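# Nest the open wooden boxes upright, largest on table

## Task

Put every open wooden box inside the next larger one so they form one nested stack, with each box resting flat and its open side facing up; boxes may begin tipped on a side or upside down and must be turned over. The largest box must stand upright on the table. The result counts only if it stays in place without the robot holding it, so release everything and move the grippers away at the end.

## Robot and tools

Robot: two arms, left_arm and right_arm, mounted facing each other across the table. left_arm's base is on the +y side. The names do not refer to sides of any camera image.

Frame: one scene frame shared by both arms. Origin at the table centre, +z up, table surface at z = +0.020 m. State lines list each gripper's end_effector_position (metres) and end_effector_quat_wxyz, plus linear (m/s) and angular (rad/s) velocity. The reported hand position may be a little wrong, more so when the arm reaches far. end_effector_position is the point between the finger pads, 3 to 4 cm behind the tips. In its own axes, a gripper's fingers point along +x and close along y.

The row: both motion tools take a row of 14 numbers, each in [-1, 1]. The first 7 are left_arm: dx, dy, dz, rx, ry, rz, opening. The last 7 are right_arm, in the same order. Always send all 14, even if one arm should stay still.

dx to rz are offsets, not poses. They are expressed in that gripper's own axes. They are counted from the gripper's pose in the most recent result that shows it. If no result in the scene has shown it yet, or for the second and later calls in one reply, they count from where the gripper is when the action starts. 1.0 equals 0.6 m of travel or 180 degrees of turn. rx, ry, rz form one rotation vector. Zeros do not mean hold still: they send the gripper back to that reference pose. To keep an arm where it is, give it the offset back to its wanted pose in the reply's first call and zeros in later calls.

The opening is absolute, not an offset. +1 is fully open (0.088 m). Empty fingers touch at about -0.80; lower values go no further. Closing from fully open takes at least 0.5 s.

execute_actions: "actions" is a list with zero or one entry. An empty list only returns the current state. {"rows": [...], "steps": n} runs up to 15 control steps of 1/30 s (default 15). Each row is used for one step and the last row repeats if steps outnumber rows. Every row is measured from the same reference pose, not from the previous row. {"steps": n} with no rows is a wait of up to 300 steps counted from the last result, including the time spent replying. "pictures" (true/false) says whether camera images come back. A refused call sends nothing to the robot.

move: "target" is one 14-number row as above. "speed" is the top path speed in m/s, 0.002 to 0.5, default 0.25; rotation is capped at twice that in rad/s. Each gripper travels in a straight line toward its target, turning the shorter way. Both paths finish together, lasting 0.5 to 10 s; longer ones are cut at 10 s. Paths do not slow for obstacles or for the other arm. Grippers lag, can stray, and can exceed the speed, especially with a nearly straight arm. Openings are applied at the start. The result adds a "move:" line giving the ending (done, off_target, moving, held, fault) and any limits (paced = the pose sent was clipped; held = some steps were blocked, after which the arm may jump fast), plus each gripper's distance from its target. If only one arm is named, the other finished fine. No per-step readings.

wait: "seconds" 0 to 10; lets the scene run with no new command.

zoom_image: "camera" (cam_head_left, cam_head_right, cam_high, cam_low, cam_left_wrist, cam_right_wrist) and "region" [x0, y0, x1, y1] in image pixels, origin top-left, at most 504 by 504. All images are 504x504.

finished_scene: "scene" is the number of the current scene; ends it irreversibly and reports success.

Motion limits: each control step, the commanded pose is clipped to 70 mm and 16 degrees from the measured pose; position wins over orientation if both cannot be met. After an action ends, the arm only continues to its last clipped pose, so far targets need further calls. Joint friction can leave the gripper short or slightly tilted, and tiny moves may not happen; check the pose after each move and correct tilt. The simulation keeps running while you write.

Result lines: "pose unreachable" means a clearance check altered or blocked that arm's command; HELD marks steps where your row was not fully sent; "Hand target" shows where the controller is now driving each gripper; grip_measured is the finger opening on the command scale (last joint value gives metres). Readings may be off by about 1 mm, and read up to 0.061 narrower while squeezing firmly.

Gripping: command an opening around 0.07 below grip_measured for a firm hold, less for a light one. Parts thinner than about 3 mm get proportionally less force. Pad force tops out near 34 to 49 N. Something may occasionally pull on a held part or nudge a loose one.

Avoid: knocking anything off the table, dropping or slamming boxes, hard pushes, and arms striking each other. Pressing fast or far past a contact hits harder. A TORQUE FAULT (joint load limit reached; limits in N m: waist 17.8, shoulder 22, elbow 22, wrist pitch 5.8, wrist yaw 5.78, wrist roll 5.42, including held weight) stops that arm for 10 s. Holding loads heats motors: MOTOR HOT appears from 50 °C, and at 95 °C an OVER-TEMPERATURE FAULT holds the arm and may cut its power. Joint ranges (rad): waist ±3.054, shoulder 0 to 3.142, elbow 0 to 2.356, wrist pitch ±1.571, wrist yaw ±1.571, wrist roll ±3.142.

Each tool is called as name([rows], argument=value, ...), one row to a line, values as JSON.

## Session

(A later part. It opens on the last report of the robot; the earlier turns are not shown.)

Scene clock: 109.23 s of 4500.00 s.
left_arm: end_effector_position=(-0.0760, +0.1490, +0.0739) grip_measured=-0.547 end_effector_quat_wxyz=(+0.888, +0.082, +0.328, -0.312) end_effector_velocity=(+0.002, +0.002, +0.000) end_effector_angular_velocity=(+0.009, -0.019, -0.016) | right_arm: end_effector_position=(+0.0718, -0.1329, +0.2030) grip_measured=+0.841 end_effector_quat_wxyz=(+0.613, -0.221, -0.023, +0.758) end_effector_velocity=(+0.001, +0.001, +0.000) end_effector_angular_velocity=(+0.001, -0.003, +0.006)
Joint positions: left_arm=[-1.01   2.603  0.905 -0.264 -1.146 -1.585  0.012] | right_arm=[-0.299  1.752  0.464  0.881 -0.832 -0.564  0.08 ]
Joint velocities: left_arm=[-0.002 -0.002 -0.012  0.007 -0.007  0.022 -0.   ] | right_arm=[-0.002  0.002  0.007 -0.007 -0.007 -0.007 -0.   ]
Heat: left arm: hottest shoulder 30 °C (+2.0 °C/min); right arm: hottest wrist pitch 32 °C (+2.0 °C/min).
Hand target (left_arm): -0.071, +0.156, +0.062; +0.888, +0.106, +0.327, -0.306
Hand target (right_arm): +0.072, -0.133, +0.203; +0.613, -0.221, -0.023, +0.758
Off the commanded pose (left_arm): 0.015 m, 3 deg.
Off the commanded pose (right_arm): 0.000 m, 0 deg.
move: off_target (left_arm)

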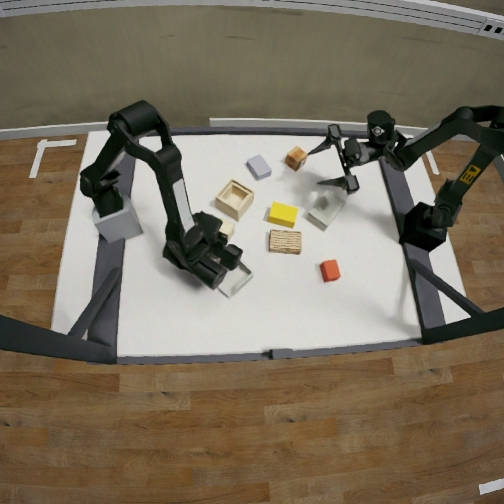

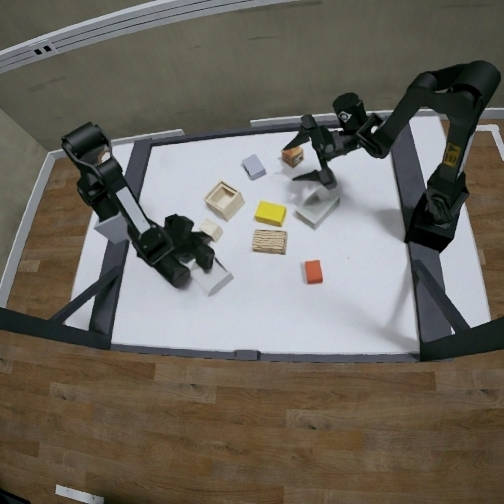

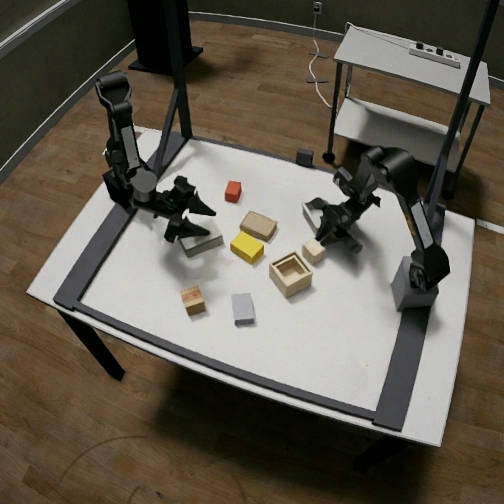

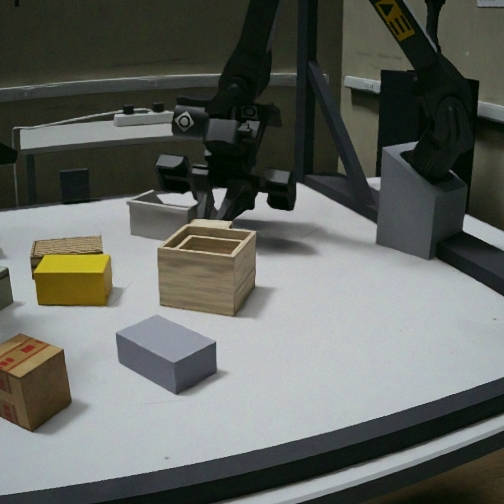

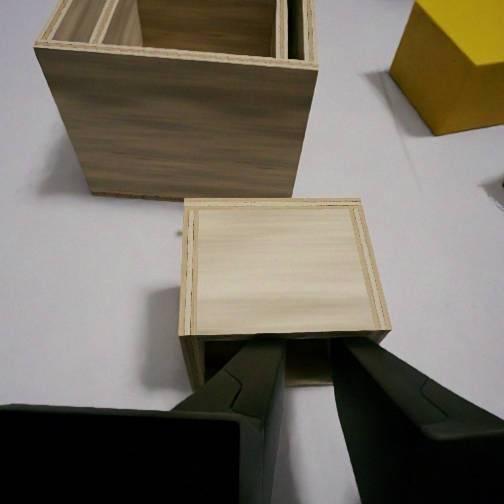

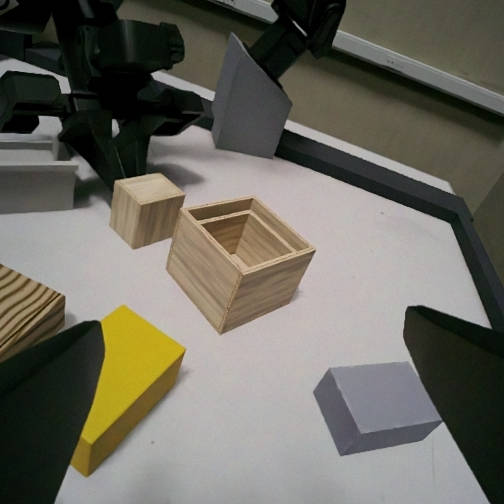

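move(target=[0,0.016,0,0.018,0,0,-0.55,0,0,0,0,0,0,0.84], speed=0.03)

move(target=[0,0,0,0,0,0,-0.1,0,0,0,0,0,0,0.84])

Scene clock: 111.93 s of 4500.00 s.
left_arm: end_effector_position=(-0.0724, +0.1527, +0.0754) grip_measured=-0.547 end_effector_quat_wxyz=(+0.887, +0.096, +0.319, -0.321) end_effector_velocity=(-0.000, +0.001, +0.000) end_effector_angular_velocity=(+0.002, +0.006, -0.005) | right_arm: end_effector_position=(+0.0718, -0.1329, +0.2030) grip_measured=+0.841 end_effector_quat_wxyz=(+0.613, -0.221, -0.023, +0.758) end_effector_velocity=(-0.001, -0.001, -0.001) end_effector_angular_velocity=(-0.003, +0.000, +0.006)
Joint positions: left_arm=[-1.011  2.586  0.875 -0.24  -1.152 -1.54   0.012] | right_arm=[-0.299  1.752  0.464  0.881 -0.832 -0.564  0.08 ]
Joint velocities: left_arm=[-0.002 -0.007 -0.007  0.007  0.007  0.007 -0.   ] | right_arm=[-0.002 -0.002 -0.002 -0.007 -0.007 -0.007 -0.   ]
Heat: left arm: hottest shoulder 30 °C (+2.0 °C/min); right arm: hottest wrist pitch 32 °C (+2.0 °C/min).
Hand target (left_arm): -0.070, +0.157, +0.073; +0.885, +0.107, +0.319, -0.321
Hand target (right_arm): +0.072, -0.133, +0.203; +0.613, -0.221, -0.023, +0.758
Off the commanded pose (left_arm): 0.005 m, 1 deg.
Off the commanded pose (right_arm): 0.000 m, 0 deg.
move: done

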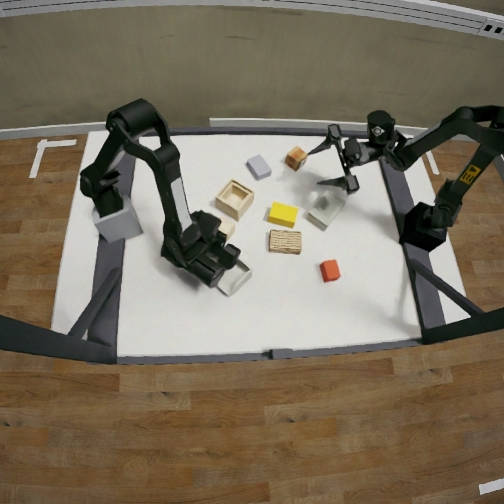

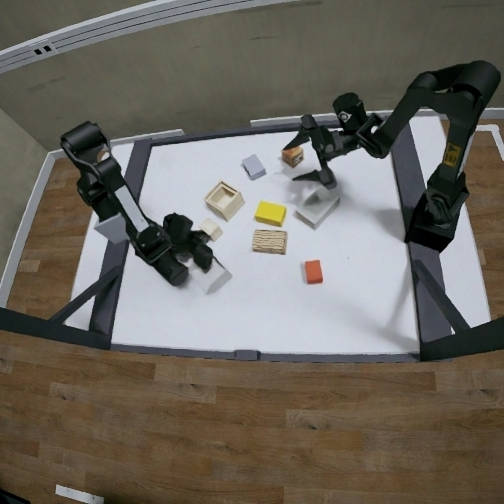

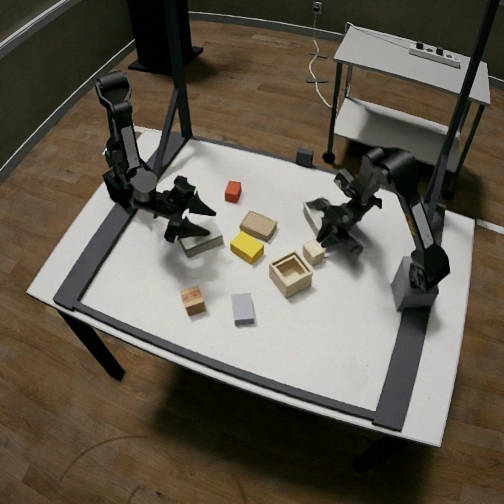

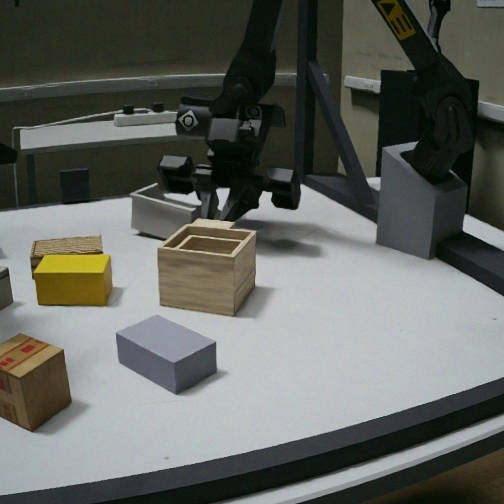

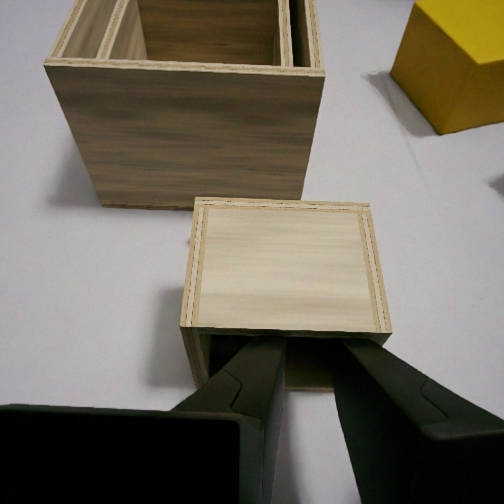

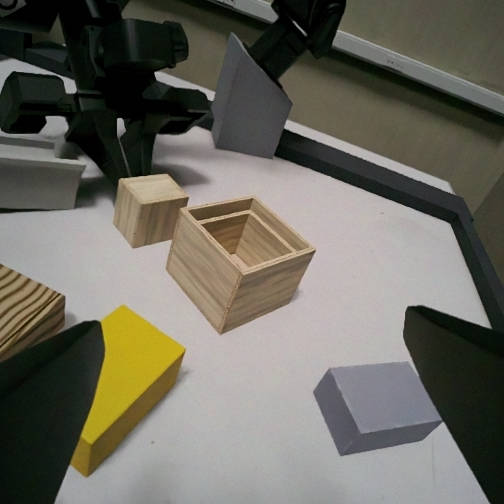

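Scene clock: 112.43 s of 4500.00 s.
left_arm: end_effector_position=(-0.0728, +0.1525, +0.0761) grip_measured=-0.168 end_effector_quat_wxyz=(+0.887, +0.095, +0.317, -0.322) end_effector_velocity=(-0.001, +0.002, +0.000) end_effector_angular_velocity=(+0.002, +0.004, -0.004) | right_arm: end_effector_position=(+0.0718, -0.1329, +0.2030) grip_measured=+0.841 end_effector_quat_wxyz=(+0.613, -0.221, -0.023, +0.758) end_effector_velocity=(+0.001, -0.002, -0.004) end_effector_angular_velocity=(-0.017, +0.005, -0.009)
Joint positions: left_arm=[-1.014  2.586  0.875 -0.239 -1.156 -1.54   0.031] | right_arm=[-0.299  1.752  0.464  0.881 -0.832 -0.564  0.08 ]
Joint velocities: left_arm=[-0.007 -0.002 -0.002 -0.007  0.007 -0.007 -0.   ] | right_arm=[-0.002 -0.002 -0.002 -0.022  0.007 -0.007 -0.   ]
Heat: left arm: hottest shoulder 30 °C (+2.0 °C/min); right arm: hottest wrist pitch 32 °C (+2.0 °C/min).
Hand target (left_arm): -0.073, +0.153, +0.075; +0.887, +0.096, +0.319, -0.321
Hand target (right_arm): +0.072, -0.133, +0.203; +0.613, -0.221, -0.023, +0.758
Off the commanded pose (left_arm): 0.001 m, 0 deg.
Off the commanded pose (right_arm): 0.000 m, 0 deg.
move: done

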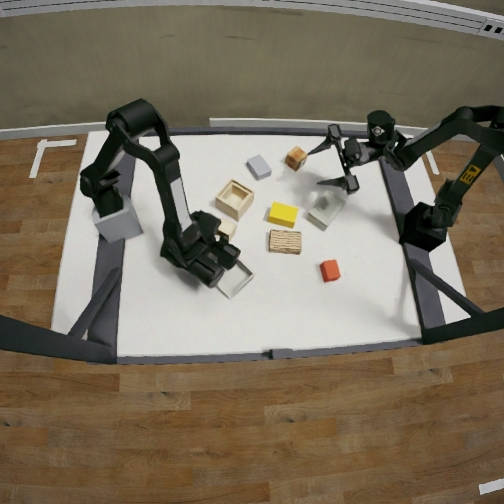

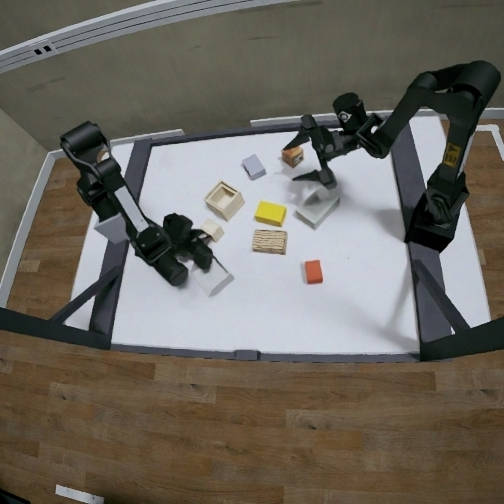

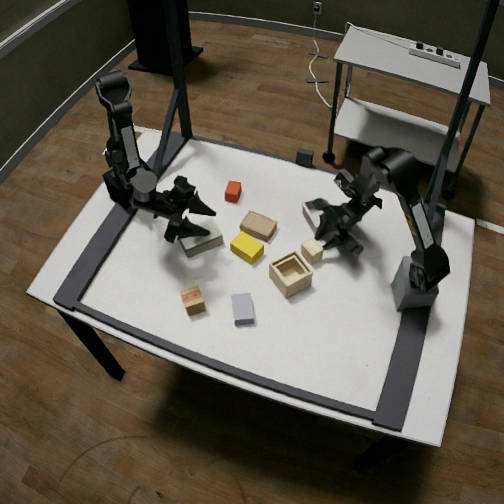

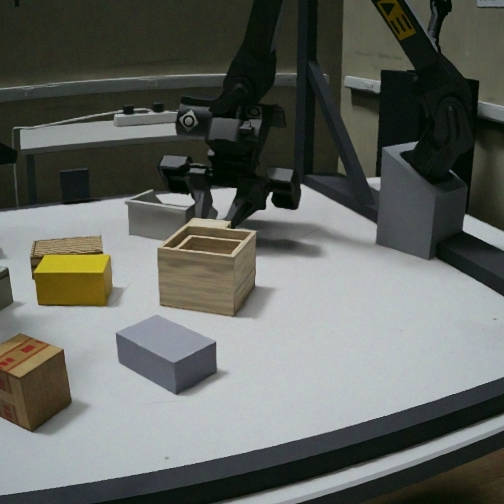

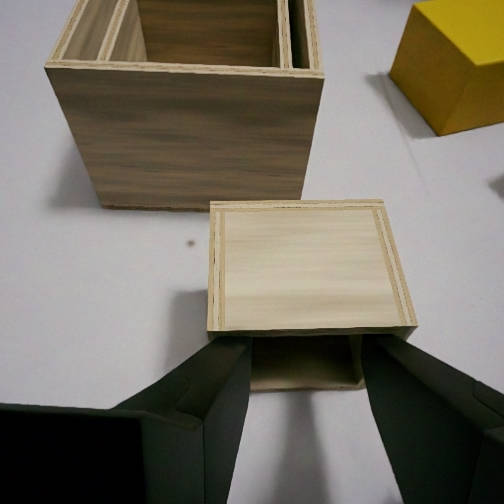

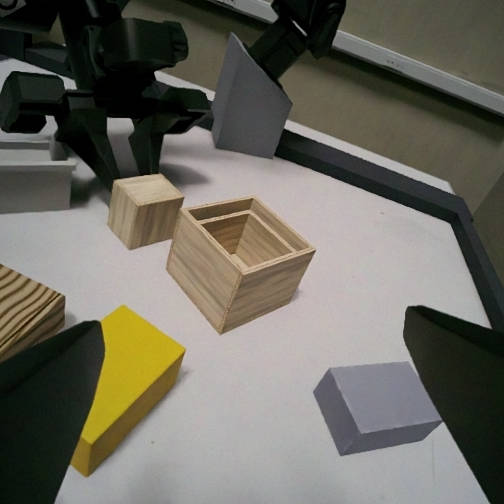

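move(target=[-0.012,0.15,0.015,0.01,0,0,-0.08,0,0,0,0,0,0,0.84], speed=0.05)

Scene clock: 116.17 s of 4500.00 s.
left_arm: end_effector_position=(-0.0156, +0.2228, +0.0817) grip_measured=-0.168 end_effector_quat_wxyz=(+0.887, +0.111, +0.310, -0.324) end_effector_velocity=(+0.001, -0.003, +0.004) end_effector_angular_velocity=(-0.039, +0.003, +0.010) | right_arm: end_effector_position=(+0.0718, -0.1329, +0.2030) grip_measured=+0.841 end_effector_quat_wxyz=(+0.613, -0.221, -0.023, +0.758) end_effector_velocity=(+0.000, -0.002, -0.003) end_effector_angular_velocity=(-0.009, -0.002, -0.008)
Joint positions: left_arm=[-1.022  2.382  0.497 -0.099 -1.155 -1.54   0.031] | right_arm=[-0.299  1.752  0.464  0.881 -0.832 -0.564  0.08 ]
Joint velocities: left_arm=[-0.002 -0.012 -0.007  0.022 -0.022 -0.007  0.   ] | right_arm=[-0.002 -0.002 -0.007 -0.007  0.007 -0.007 -0.   ]
Heat: left arm: hottest shoulder 30 °C (+2.0 °C/min); right arm: hottest wrist pitch 32 °C (+2.0 °C/min).
Hand target (left_arm): -0.016, +0.223, +0.083; +0.885, +0.109, +0.312, -0.327
Hand target (right_arm): +0.072, -0.133, +0.203; +0.613, -0.221, -0.023, +0.758
Off the commanded pose (left_arm): 0.003 m, 0 deg.
Off the commanded pose (right_arm): 0.000 m, 0 deg.
move: done

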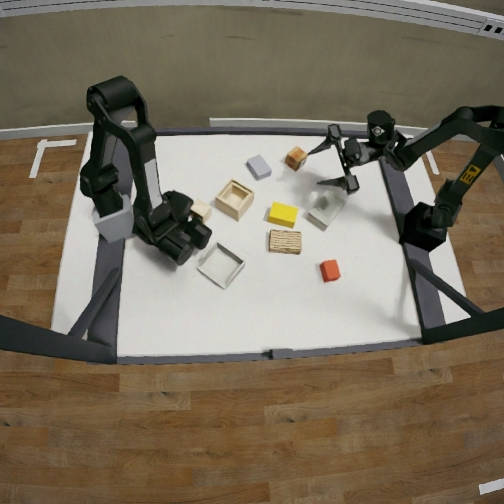

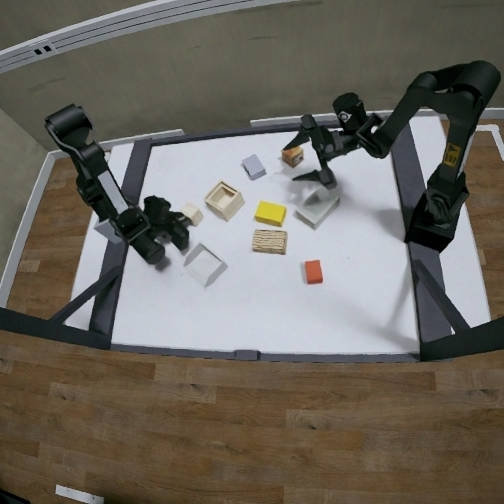

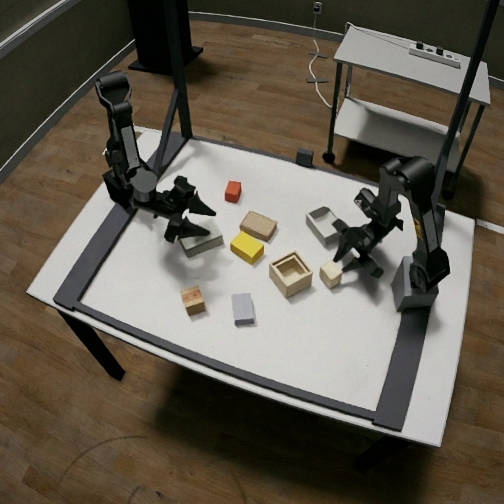

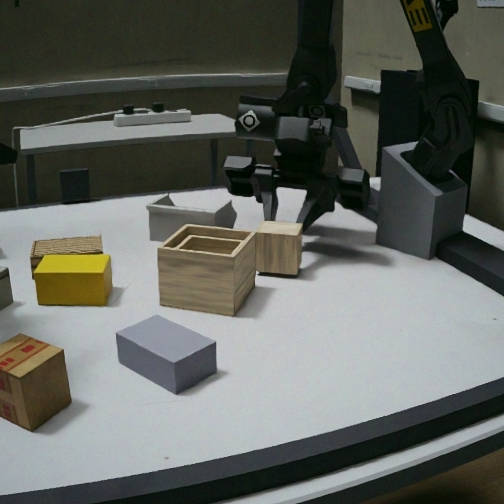

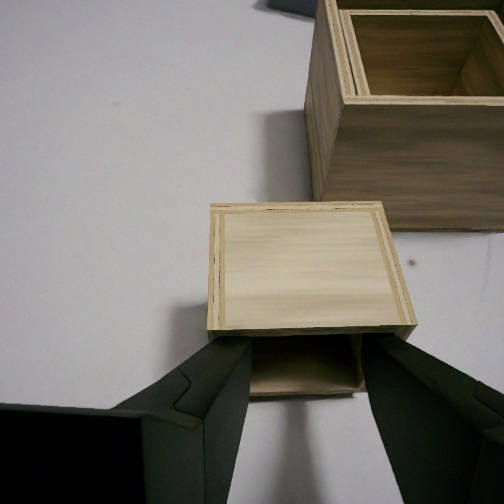

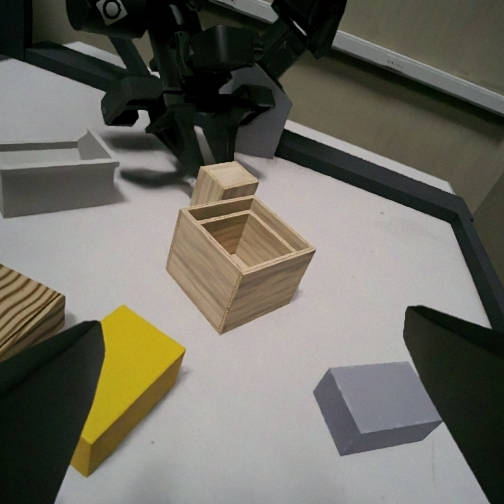

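move(target=[-0.042,0,0.052,0,0,0,-0.08,0,0,0,0,0,0,0.84], speed=0.08)

move(target=[0.058,0.106,0.047,-0.425,0.431,0.048,-0.08,0,0,0,0,0,0,0.84], speed=0.25)

Scene clock: 121.37 s of 4500.00 s.
left_arm: end_effector_position=(-0.0129, +0.2254, +0.1189) grip_measured=-0.168 end_effector_quat_wxyz=(+0.887, +0.119, +0.305, -0.324) end_effector_velocity=(+0.004, +0.001, +0.004) end_effector_angular_velocity=(-0.015, -0.019, +0.012) | right_arm: end_effector_position=(+0.0718, -0.1329, +0.2030) grip_measured=+0.841 end_effector_quat_wxyz=(+0.613, -0.221, -0.023, +0.758) end_effector_velocity=(-0.002, -0.002, -0.002) end_effector_angular_velocity=(-0.007, +0.003, +0.006)
Joint positions: left_arm=[-1.074  2.223  0.542 -0.423 -1.135 -1.649  0.031] | right_arm=[-0.299  1.752  0.464  0.881 -0.832 -0.564  0.08 ]
Joint velocities: left_arm=[-0.002 -0.002  0.002 -0.037 -0.022 -0.037  0.   ] | right_arm=[-0.002 -0.002 -0.007 -0.007 -0.007 -0.007 -0.   ]
Heat: left arm: hottest shoulder 30 °C (+2.0 °C/min); right arm: hottest wrist pitch 32 °C (+2.0 °C/min).
Hand target (left_arm): -0.015, +0.223, +0.122; +0.887, +0.111, +0.310, -0.325
Hand target (right_arm): +0.072, -0.133, +0.203; +0.613, -0.221, -0.023, +0.758
Off the commanded pose (left_arm): 0.005 m, 1 deg.
Off the commanded pose (right_arm): 0.000 m, 0 deg.
After step 90, 1.37 s passed at rest.
move: done

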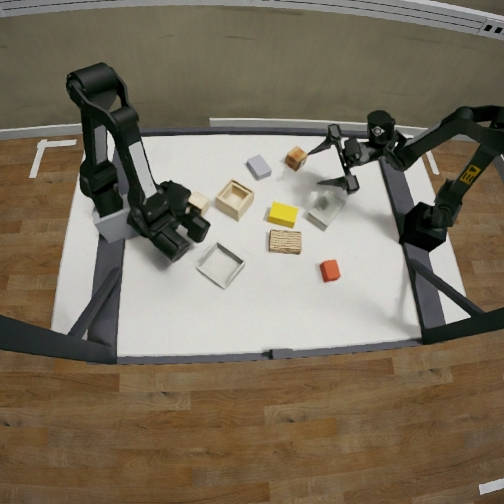

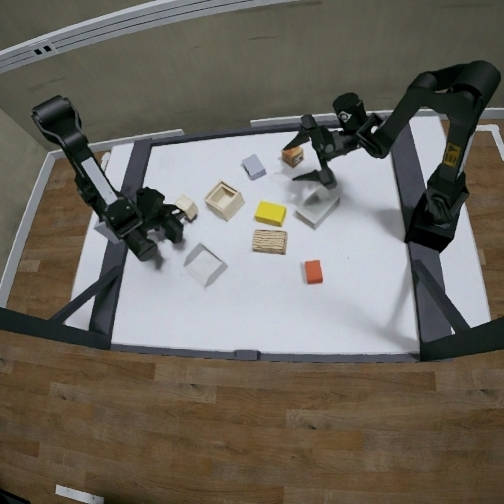

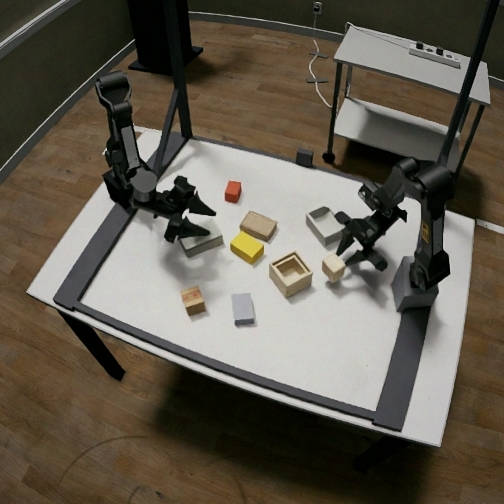

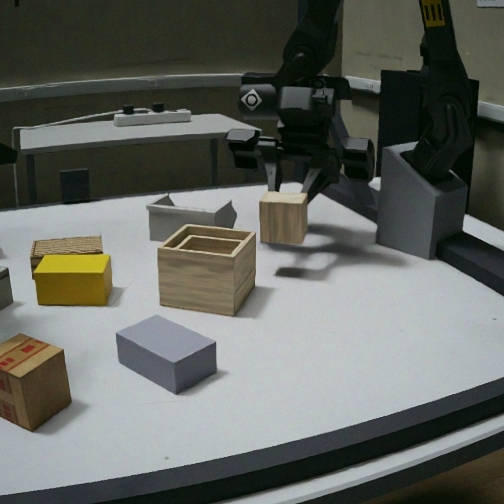

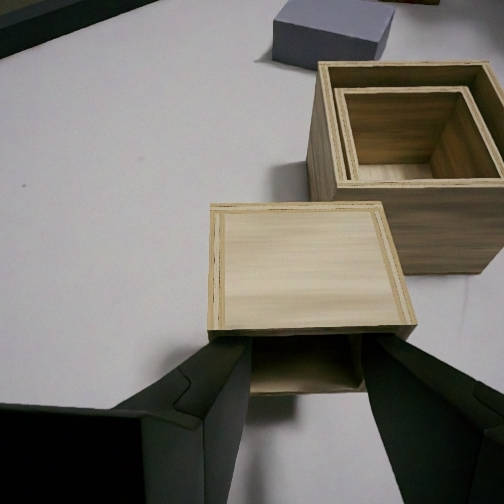

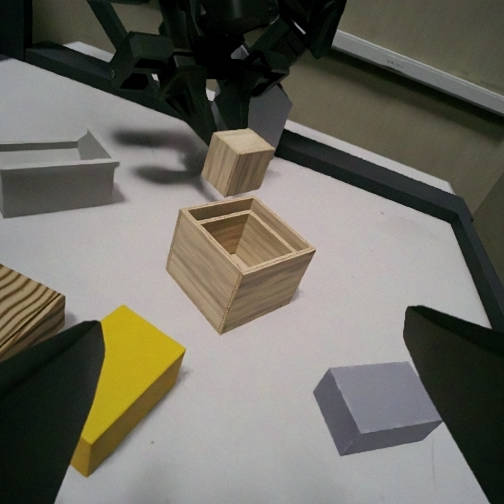

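Scene clock: 125.60 s of 4500.00 s.
left_arm: end_effector_position=(+0.0575, +0.2481, +0.1169) grip_measured=-0.168 end_effector_quat_wxyz=(-0.420, +0.228, -0.871, -0.117) end_effector_velocity=(+0.001, -0.002, +0.000) end_effector_angular_velocity=(-0.004, +0.006, +0.012) | right_arm: end_effector_position=(+0.0718, -0.1329, +0.2030) grip_measured=+0.841 end_effector_quat_wxyz=(+0.613, -0.221, -0.023, +0.758) end_effector_velocity=(-0.001, -0.001, -0.001) end_effector_angular_velocity=(-0.003, +0.000, +0.006)
Joint positions: left_arm=[ 0.136  1.471  0.513 -0.565  0.165 -1.55   0.031] | right_arm=[-0.299  1.752  0.464  0.881 -0.832 -0.564  0.08 ]
Joint velocities: left_arm=[ 0.002  0.002  0.002  0.007  0.007 -0.007 -0.001] | right_arm=[-0.002 -0.002 -0.002 -0.007 -0.007 -0.007 -0.   ]
Heat: left arm: hottest shoulder 30 °C (+2.0 °C/min); right arm: hottest wrist pitch 32 °C (+2.0 °C/min).
Hand target (left_arm): +0.058, +0.247, +0.117; +0.418, -0.226, +0.872, +0.116
Hand target (right_arm): +0.072, -0.133, +0.203; +0.613, -0.221, -0.023, +0.758
Off the commanded pose (left_arm): 0.007 m, 1 deg.
Off the commanded pose (right_arm): 0.000 m, 0 deg.
move: done

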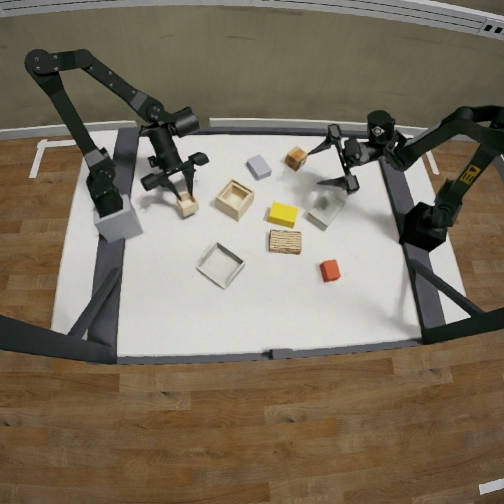

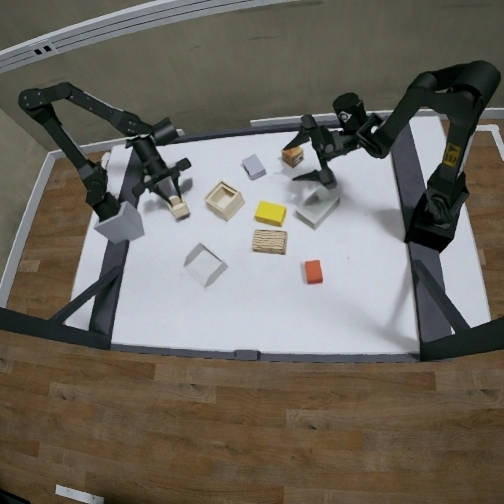

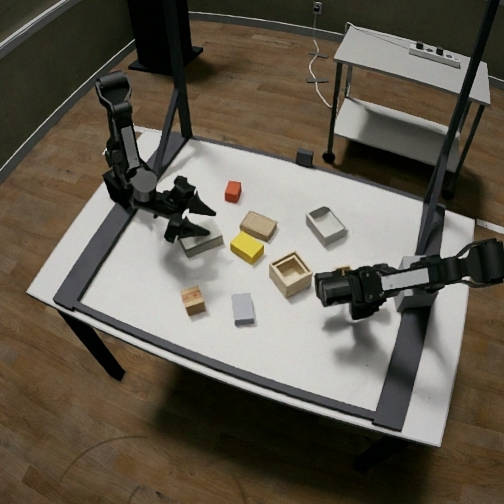

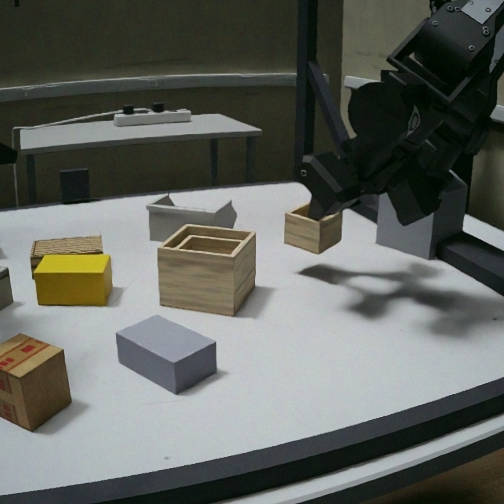

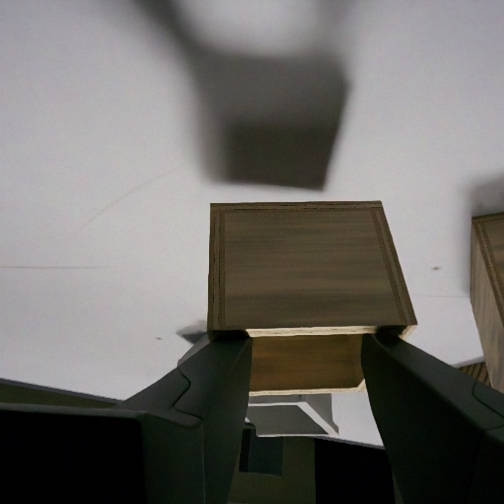

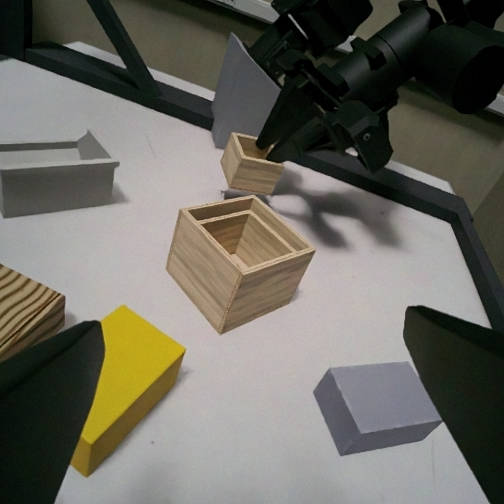

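move(target=[0.048,0,0.038,0,0,0,-0.08,0,0,0,0,0,0,0.84], speed=0.04)

Scene clock: 128.27 s of 4500.00 s.
left_arm: end_effector_position=(+0.0599, +0.2461, +0.0826) grip_measured=-0.168 end_effector_quat_wxyz=(-0.423, +0.233, -0.868, -0.115) end_effector_velocity=(+0.000, +0.000, -0.001) end_effector_angular_velocity=(+0.005, -0.005, +0.004) | right_arm: end_effector_position=(+0.0718, -0.1329, +0.2030) grip_measured=+0.841 end_effector_quat_wxyz=(+0.613, -0.221, -0.023, +0.758) end_effector_velocity=(-0.003, -0.002, -0.003) end_effector_angular_velocity=(-0.009, +0.001, +0.023)
Joint positions: left_arm=[ 0.224  1.608  0.476 -0.395  0.166 -1.463  0.031] | right_arm=[-0.299  1.752  0.464  0.881 -0.832 -0.564  0.08 ]
Joint velocities: left_arm=[-0.002  0.002 -0.002  0.007 -0.007 -0.007  0.   ] | right_arm=[-0.002 -0.002 -0.002 -0.022 -0.022 -0.022 -0.   ]
Heat: left arm: hottest shoulder 30 °C (+2.0 °C/min); right arm: hottest wrist pitch 32 °C (+2.0 °C/min).
Hand target (left_arm): +0.057, +0.248, +0.081; +0.419, -0.228, +0.871, +0.117
Hand target (right_arm): +0.072, -0.133, +0.203; +0.613, -0.221, -0.023, +0.758
Off the commanded pose (left_arm): 0.004 m, 1 deg.
Off the commanded pose (right_arm): 0.000 m, 0 deg.
move: done

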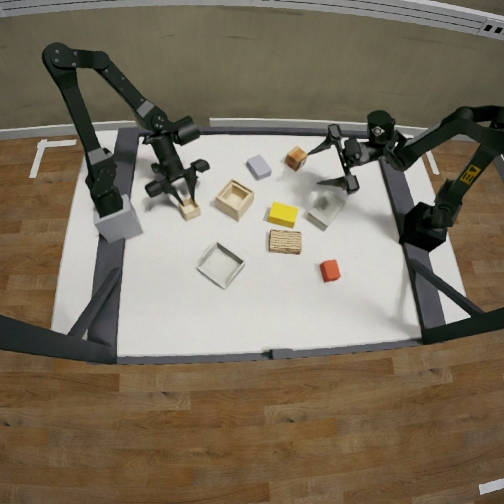

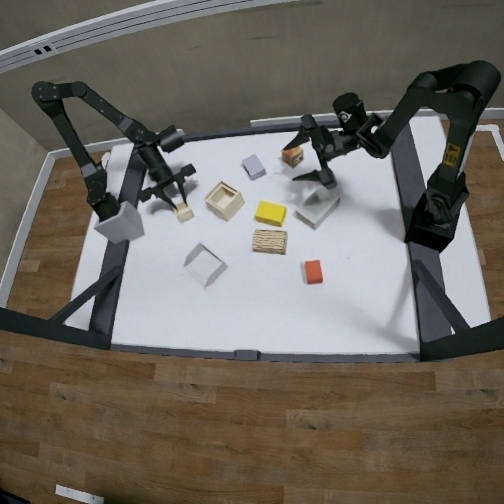

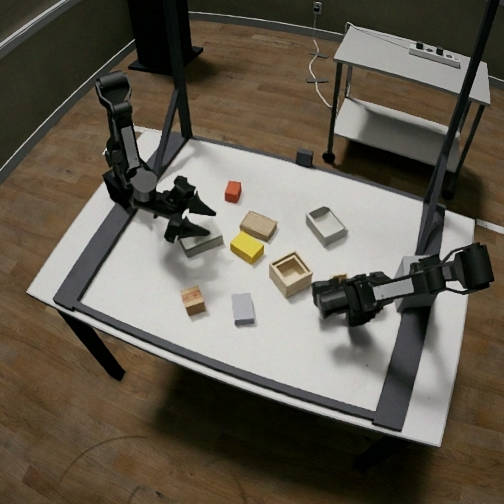

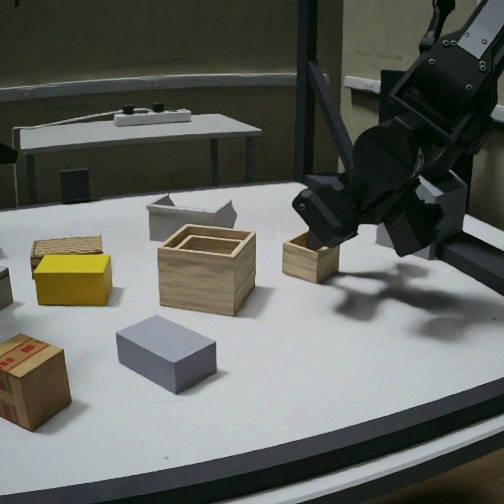

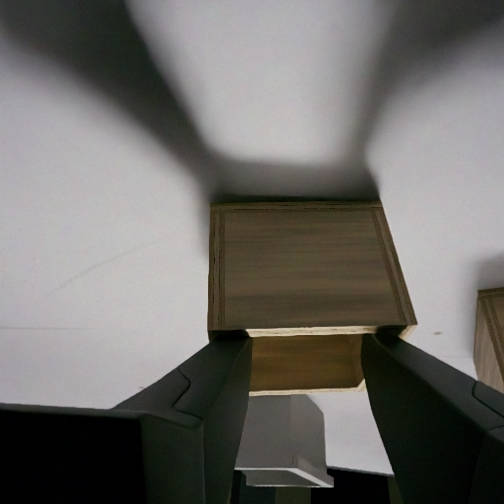

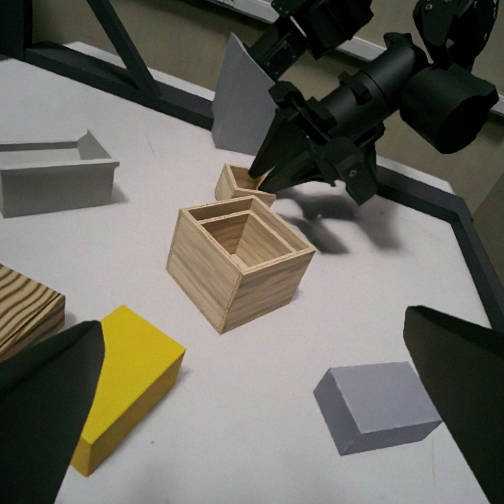

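move(target=[0.004,0,0.003,0,0,0,-0.7,0,0,0,0,0,0,0.84], speed=0.04)

move(target=[0.04,0,-0.037,0,-0.211,0,-0.7,0,0,0,0,0,0,0.84], speed=0.2)

Scene clock: 131.33 s of 4500.00 s.
left_arm: end_effector_position=(+0.0615, +0.2446, +0.0818) grip_measured=-0.697 end_effector_quat_wxyz=(-0.423, +0.237, -0.867, -0.114) end_effector_velocity=(+0.002, +0.004, -0.003) end_effector_angular_velocity=(+0.037, -0.019, +0.009) | right_arm: end_effector_position=(+0.0718, -0.1329, +0.2030) grip_measured=+0.841 end_effector_quat_wxyz=(+0.613, -0.221, -0.023, +0.758) end_effector_velocity=(+0.001, -0.001, +0.002) end_effector_angular_velocity=(+0.009, -0.009, +0.002)
Joint positions: left_arm=[ 0.228  1.61   0.476 -0.383  0.166 -1.462  0.005] | right_arm=[-0.299  1.752  0.464  0.881 -0.832 -0.564  0.08 ]
Joint velocities: left_arm=[-0.002 -0.002 -0.002 -0.007 -0.037 -0.022 -0.   ] | right_arm=[-0.007 -0.002 -0.002  0.007 -0.007 -0.007  0.   ]
Heat: left arm: hottest shoulder 30 °C (+2.0 °C/min); right arm: hottest wrist pitch 32 °C (+1.0 °C/min).
Hand target (left_arm): +0.060, +0.246, +0.080; +0.423, -0.233, +0.868, +0.115
Hand target (right_arm): +0.072, -0.133, +0.203; +0.613, -0.221, -0.023, +0.758
Off the commanded pose (left_arm): 0.003 m, 1 deg.
Off the commanded pose (right_arm): 0.000 m, 0 deg.
move: done

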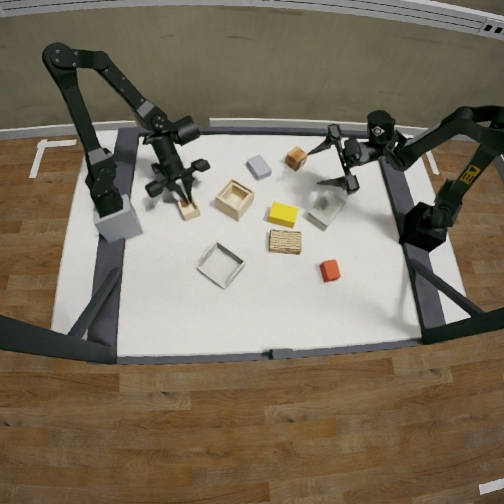

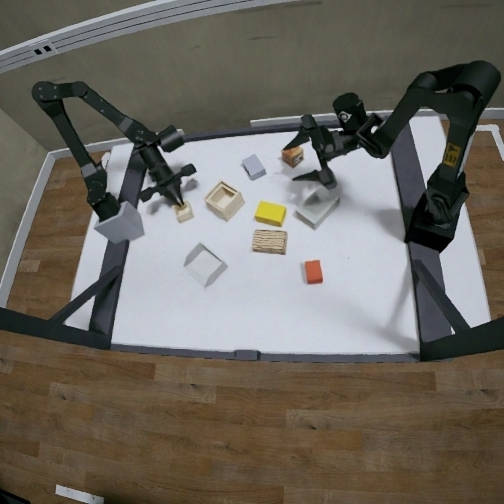

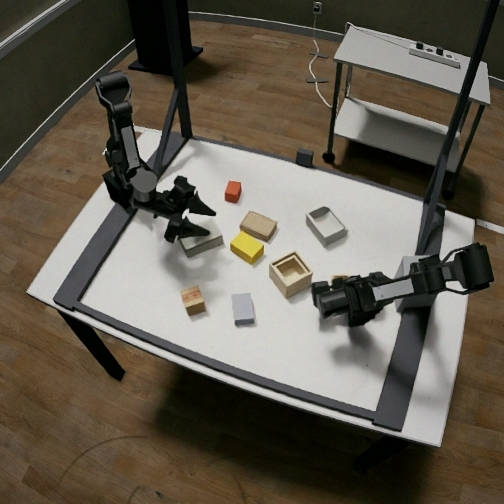

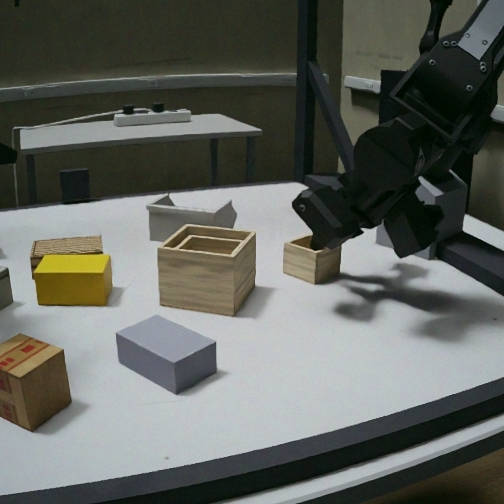

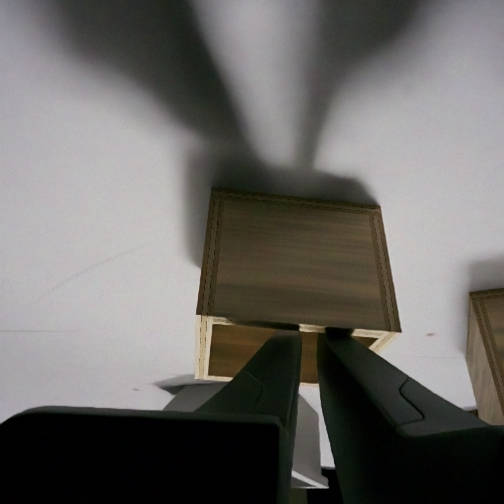

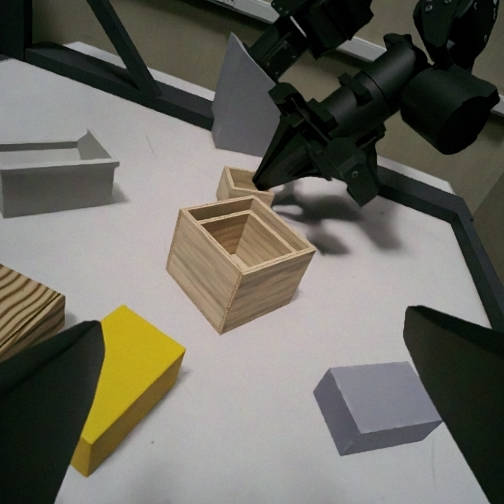

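Scene clock: 133.40 s of 4500.00 s.
left_arm: end_effector_position=(+0.0370, +0.2289, +0.0777) grip_measured=-0.697 end_effector_quat_wxyz=(+0.683, -0.189, +0.681, +0.183) end_effector_velocity=(-0.000, -0.001, +0.000) end_effector_angular_velocity=(+0.003, -0.009, +0.012) | right_arm: end_effector_position=(+0.0718, -0.1329, +0.2030) grip_measured=+0.841 end_effector_quat_wxyz=(+0.613, -0.221, -0.023, +0.758) end_effector_velocity=(-0.004, -0.003, -0.002) end_effector_angular_velocity=(-0.006, +0.022, +0.015)
Joint positions: left_arm=[-0.354  1.895  0.607 -0.465 -0.479 -2.107  0.005] | right_arm=[-0.299  1.752  0.464  0.881 -0.832 -0.564  0.08 ]
Joint velocities: left_arm=[-0.007  0.007  0.007 -0.007 -0.007 -0.022 -0.   ] | right_arm=[-0.002 -0.002 -0.007 -0.007 -0.022  0.007 -0.   ]
Heat: left arm: hottest shoulder 30 °C (+2.0 °C/min); right arm: hottest wrist pitch 32 °C (+1.0 °C/min).
Hand target (left_arm): +0.037, +0.228, +0.077; +0.686, -0.187, +0.679, +0.184
Hand target (right_arm): +0.072, -0.133, +0.203; +0.613, -0.221, -0.023, +0.758
Off the commanded pose (left_arm): 0.004 m, 0 deg.
Off the commanded pose (right_arm): 0.000 m, 0 deg.
move: done

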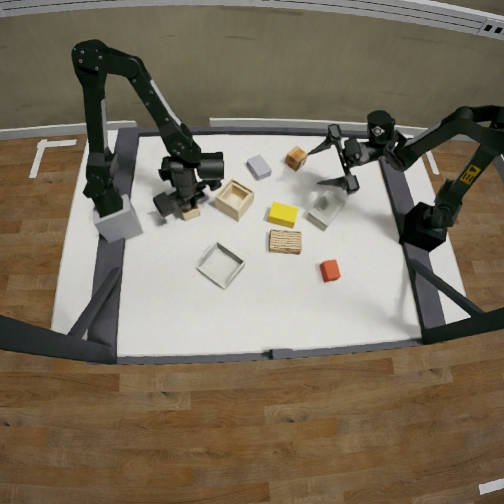

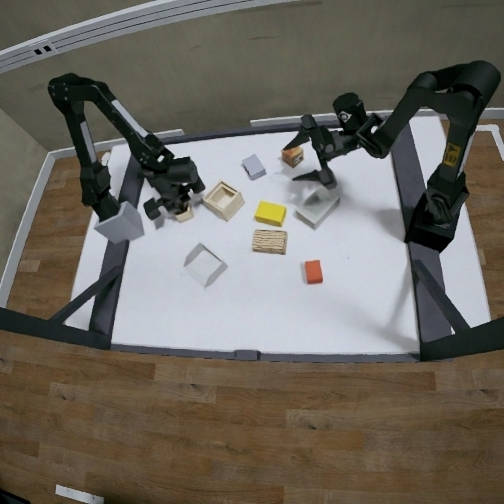

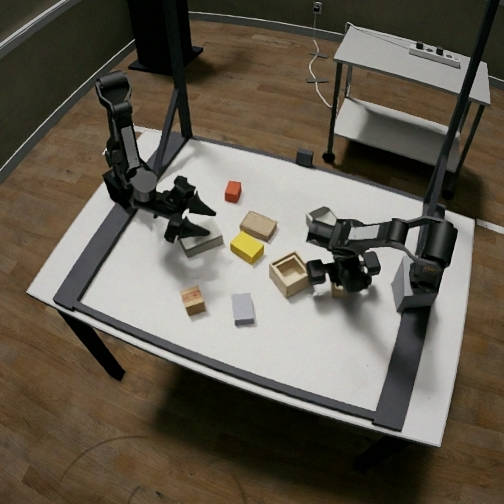

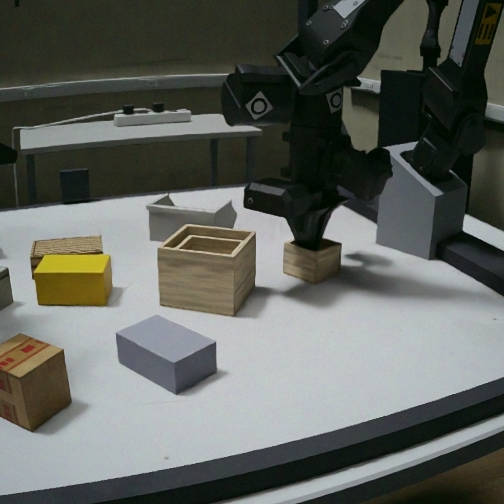

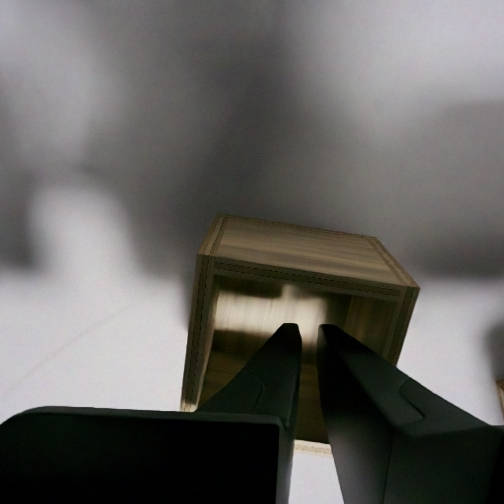

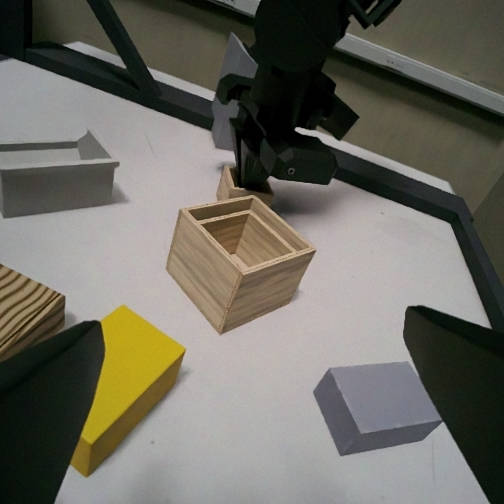

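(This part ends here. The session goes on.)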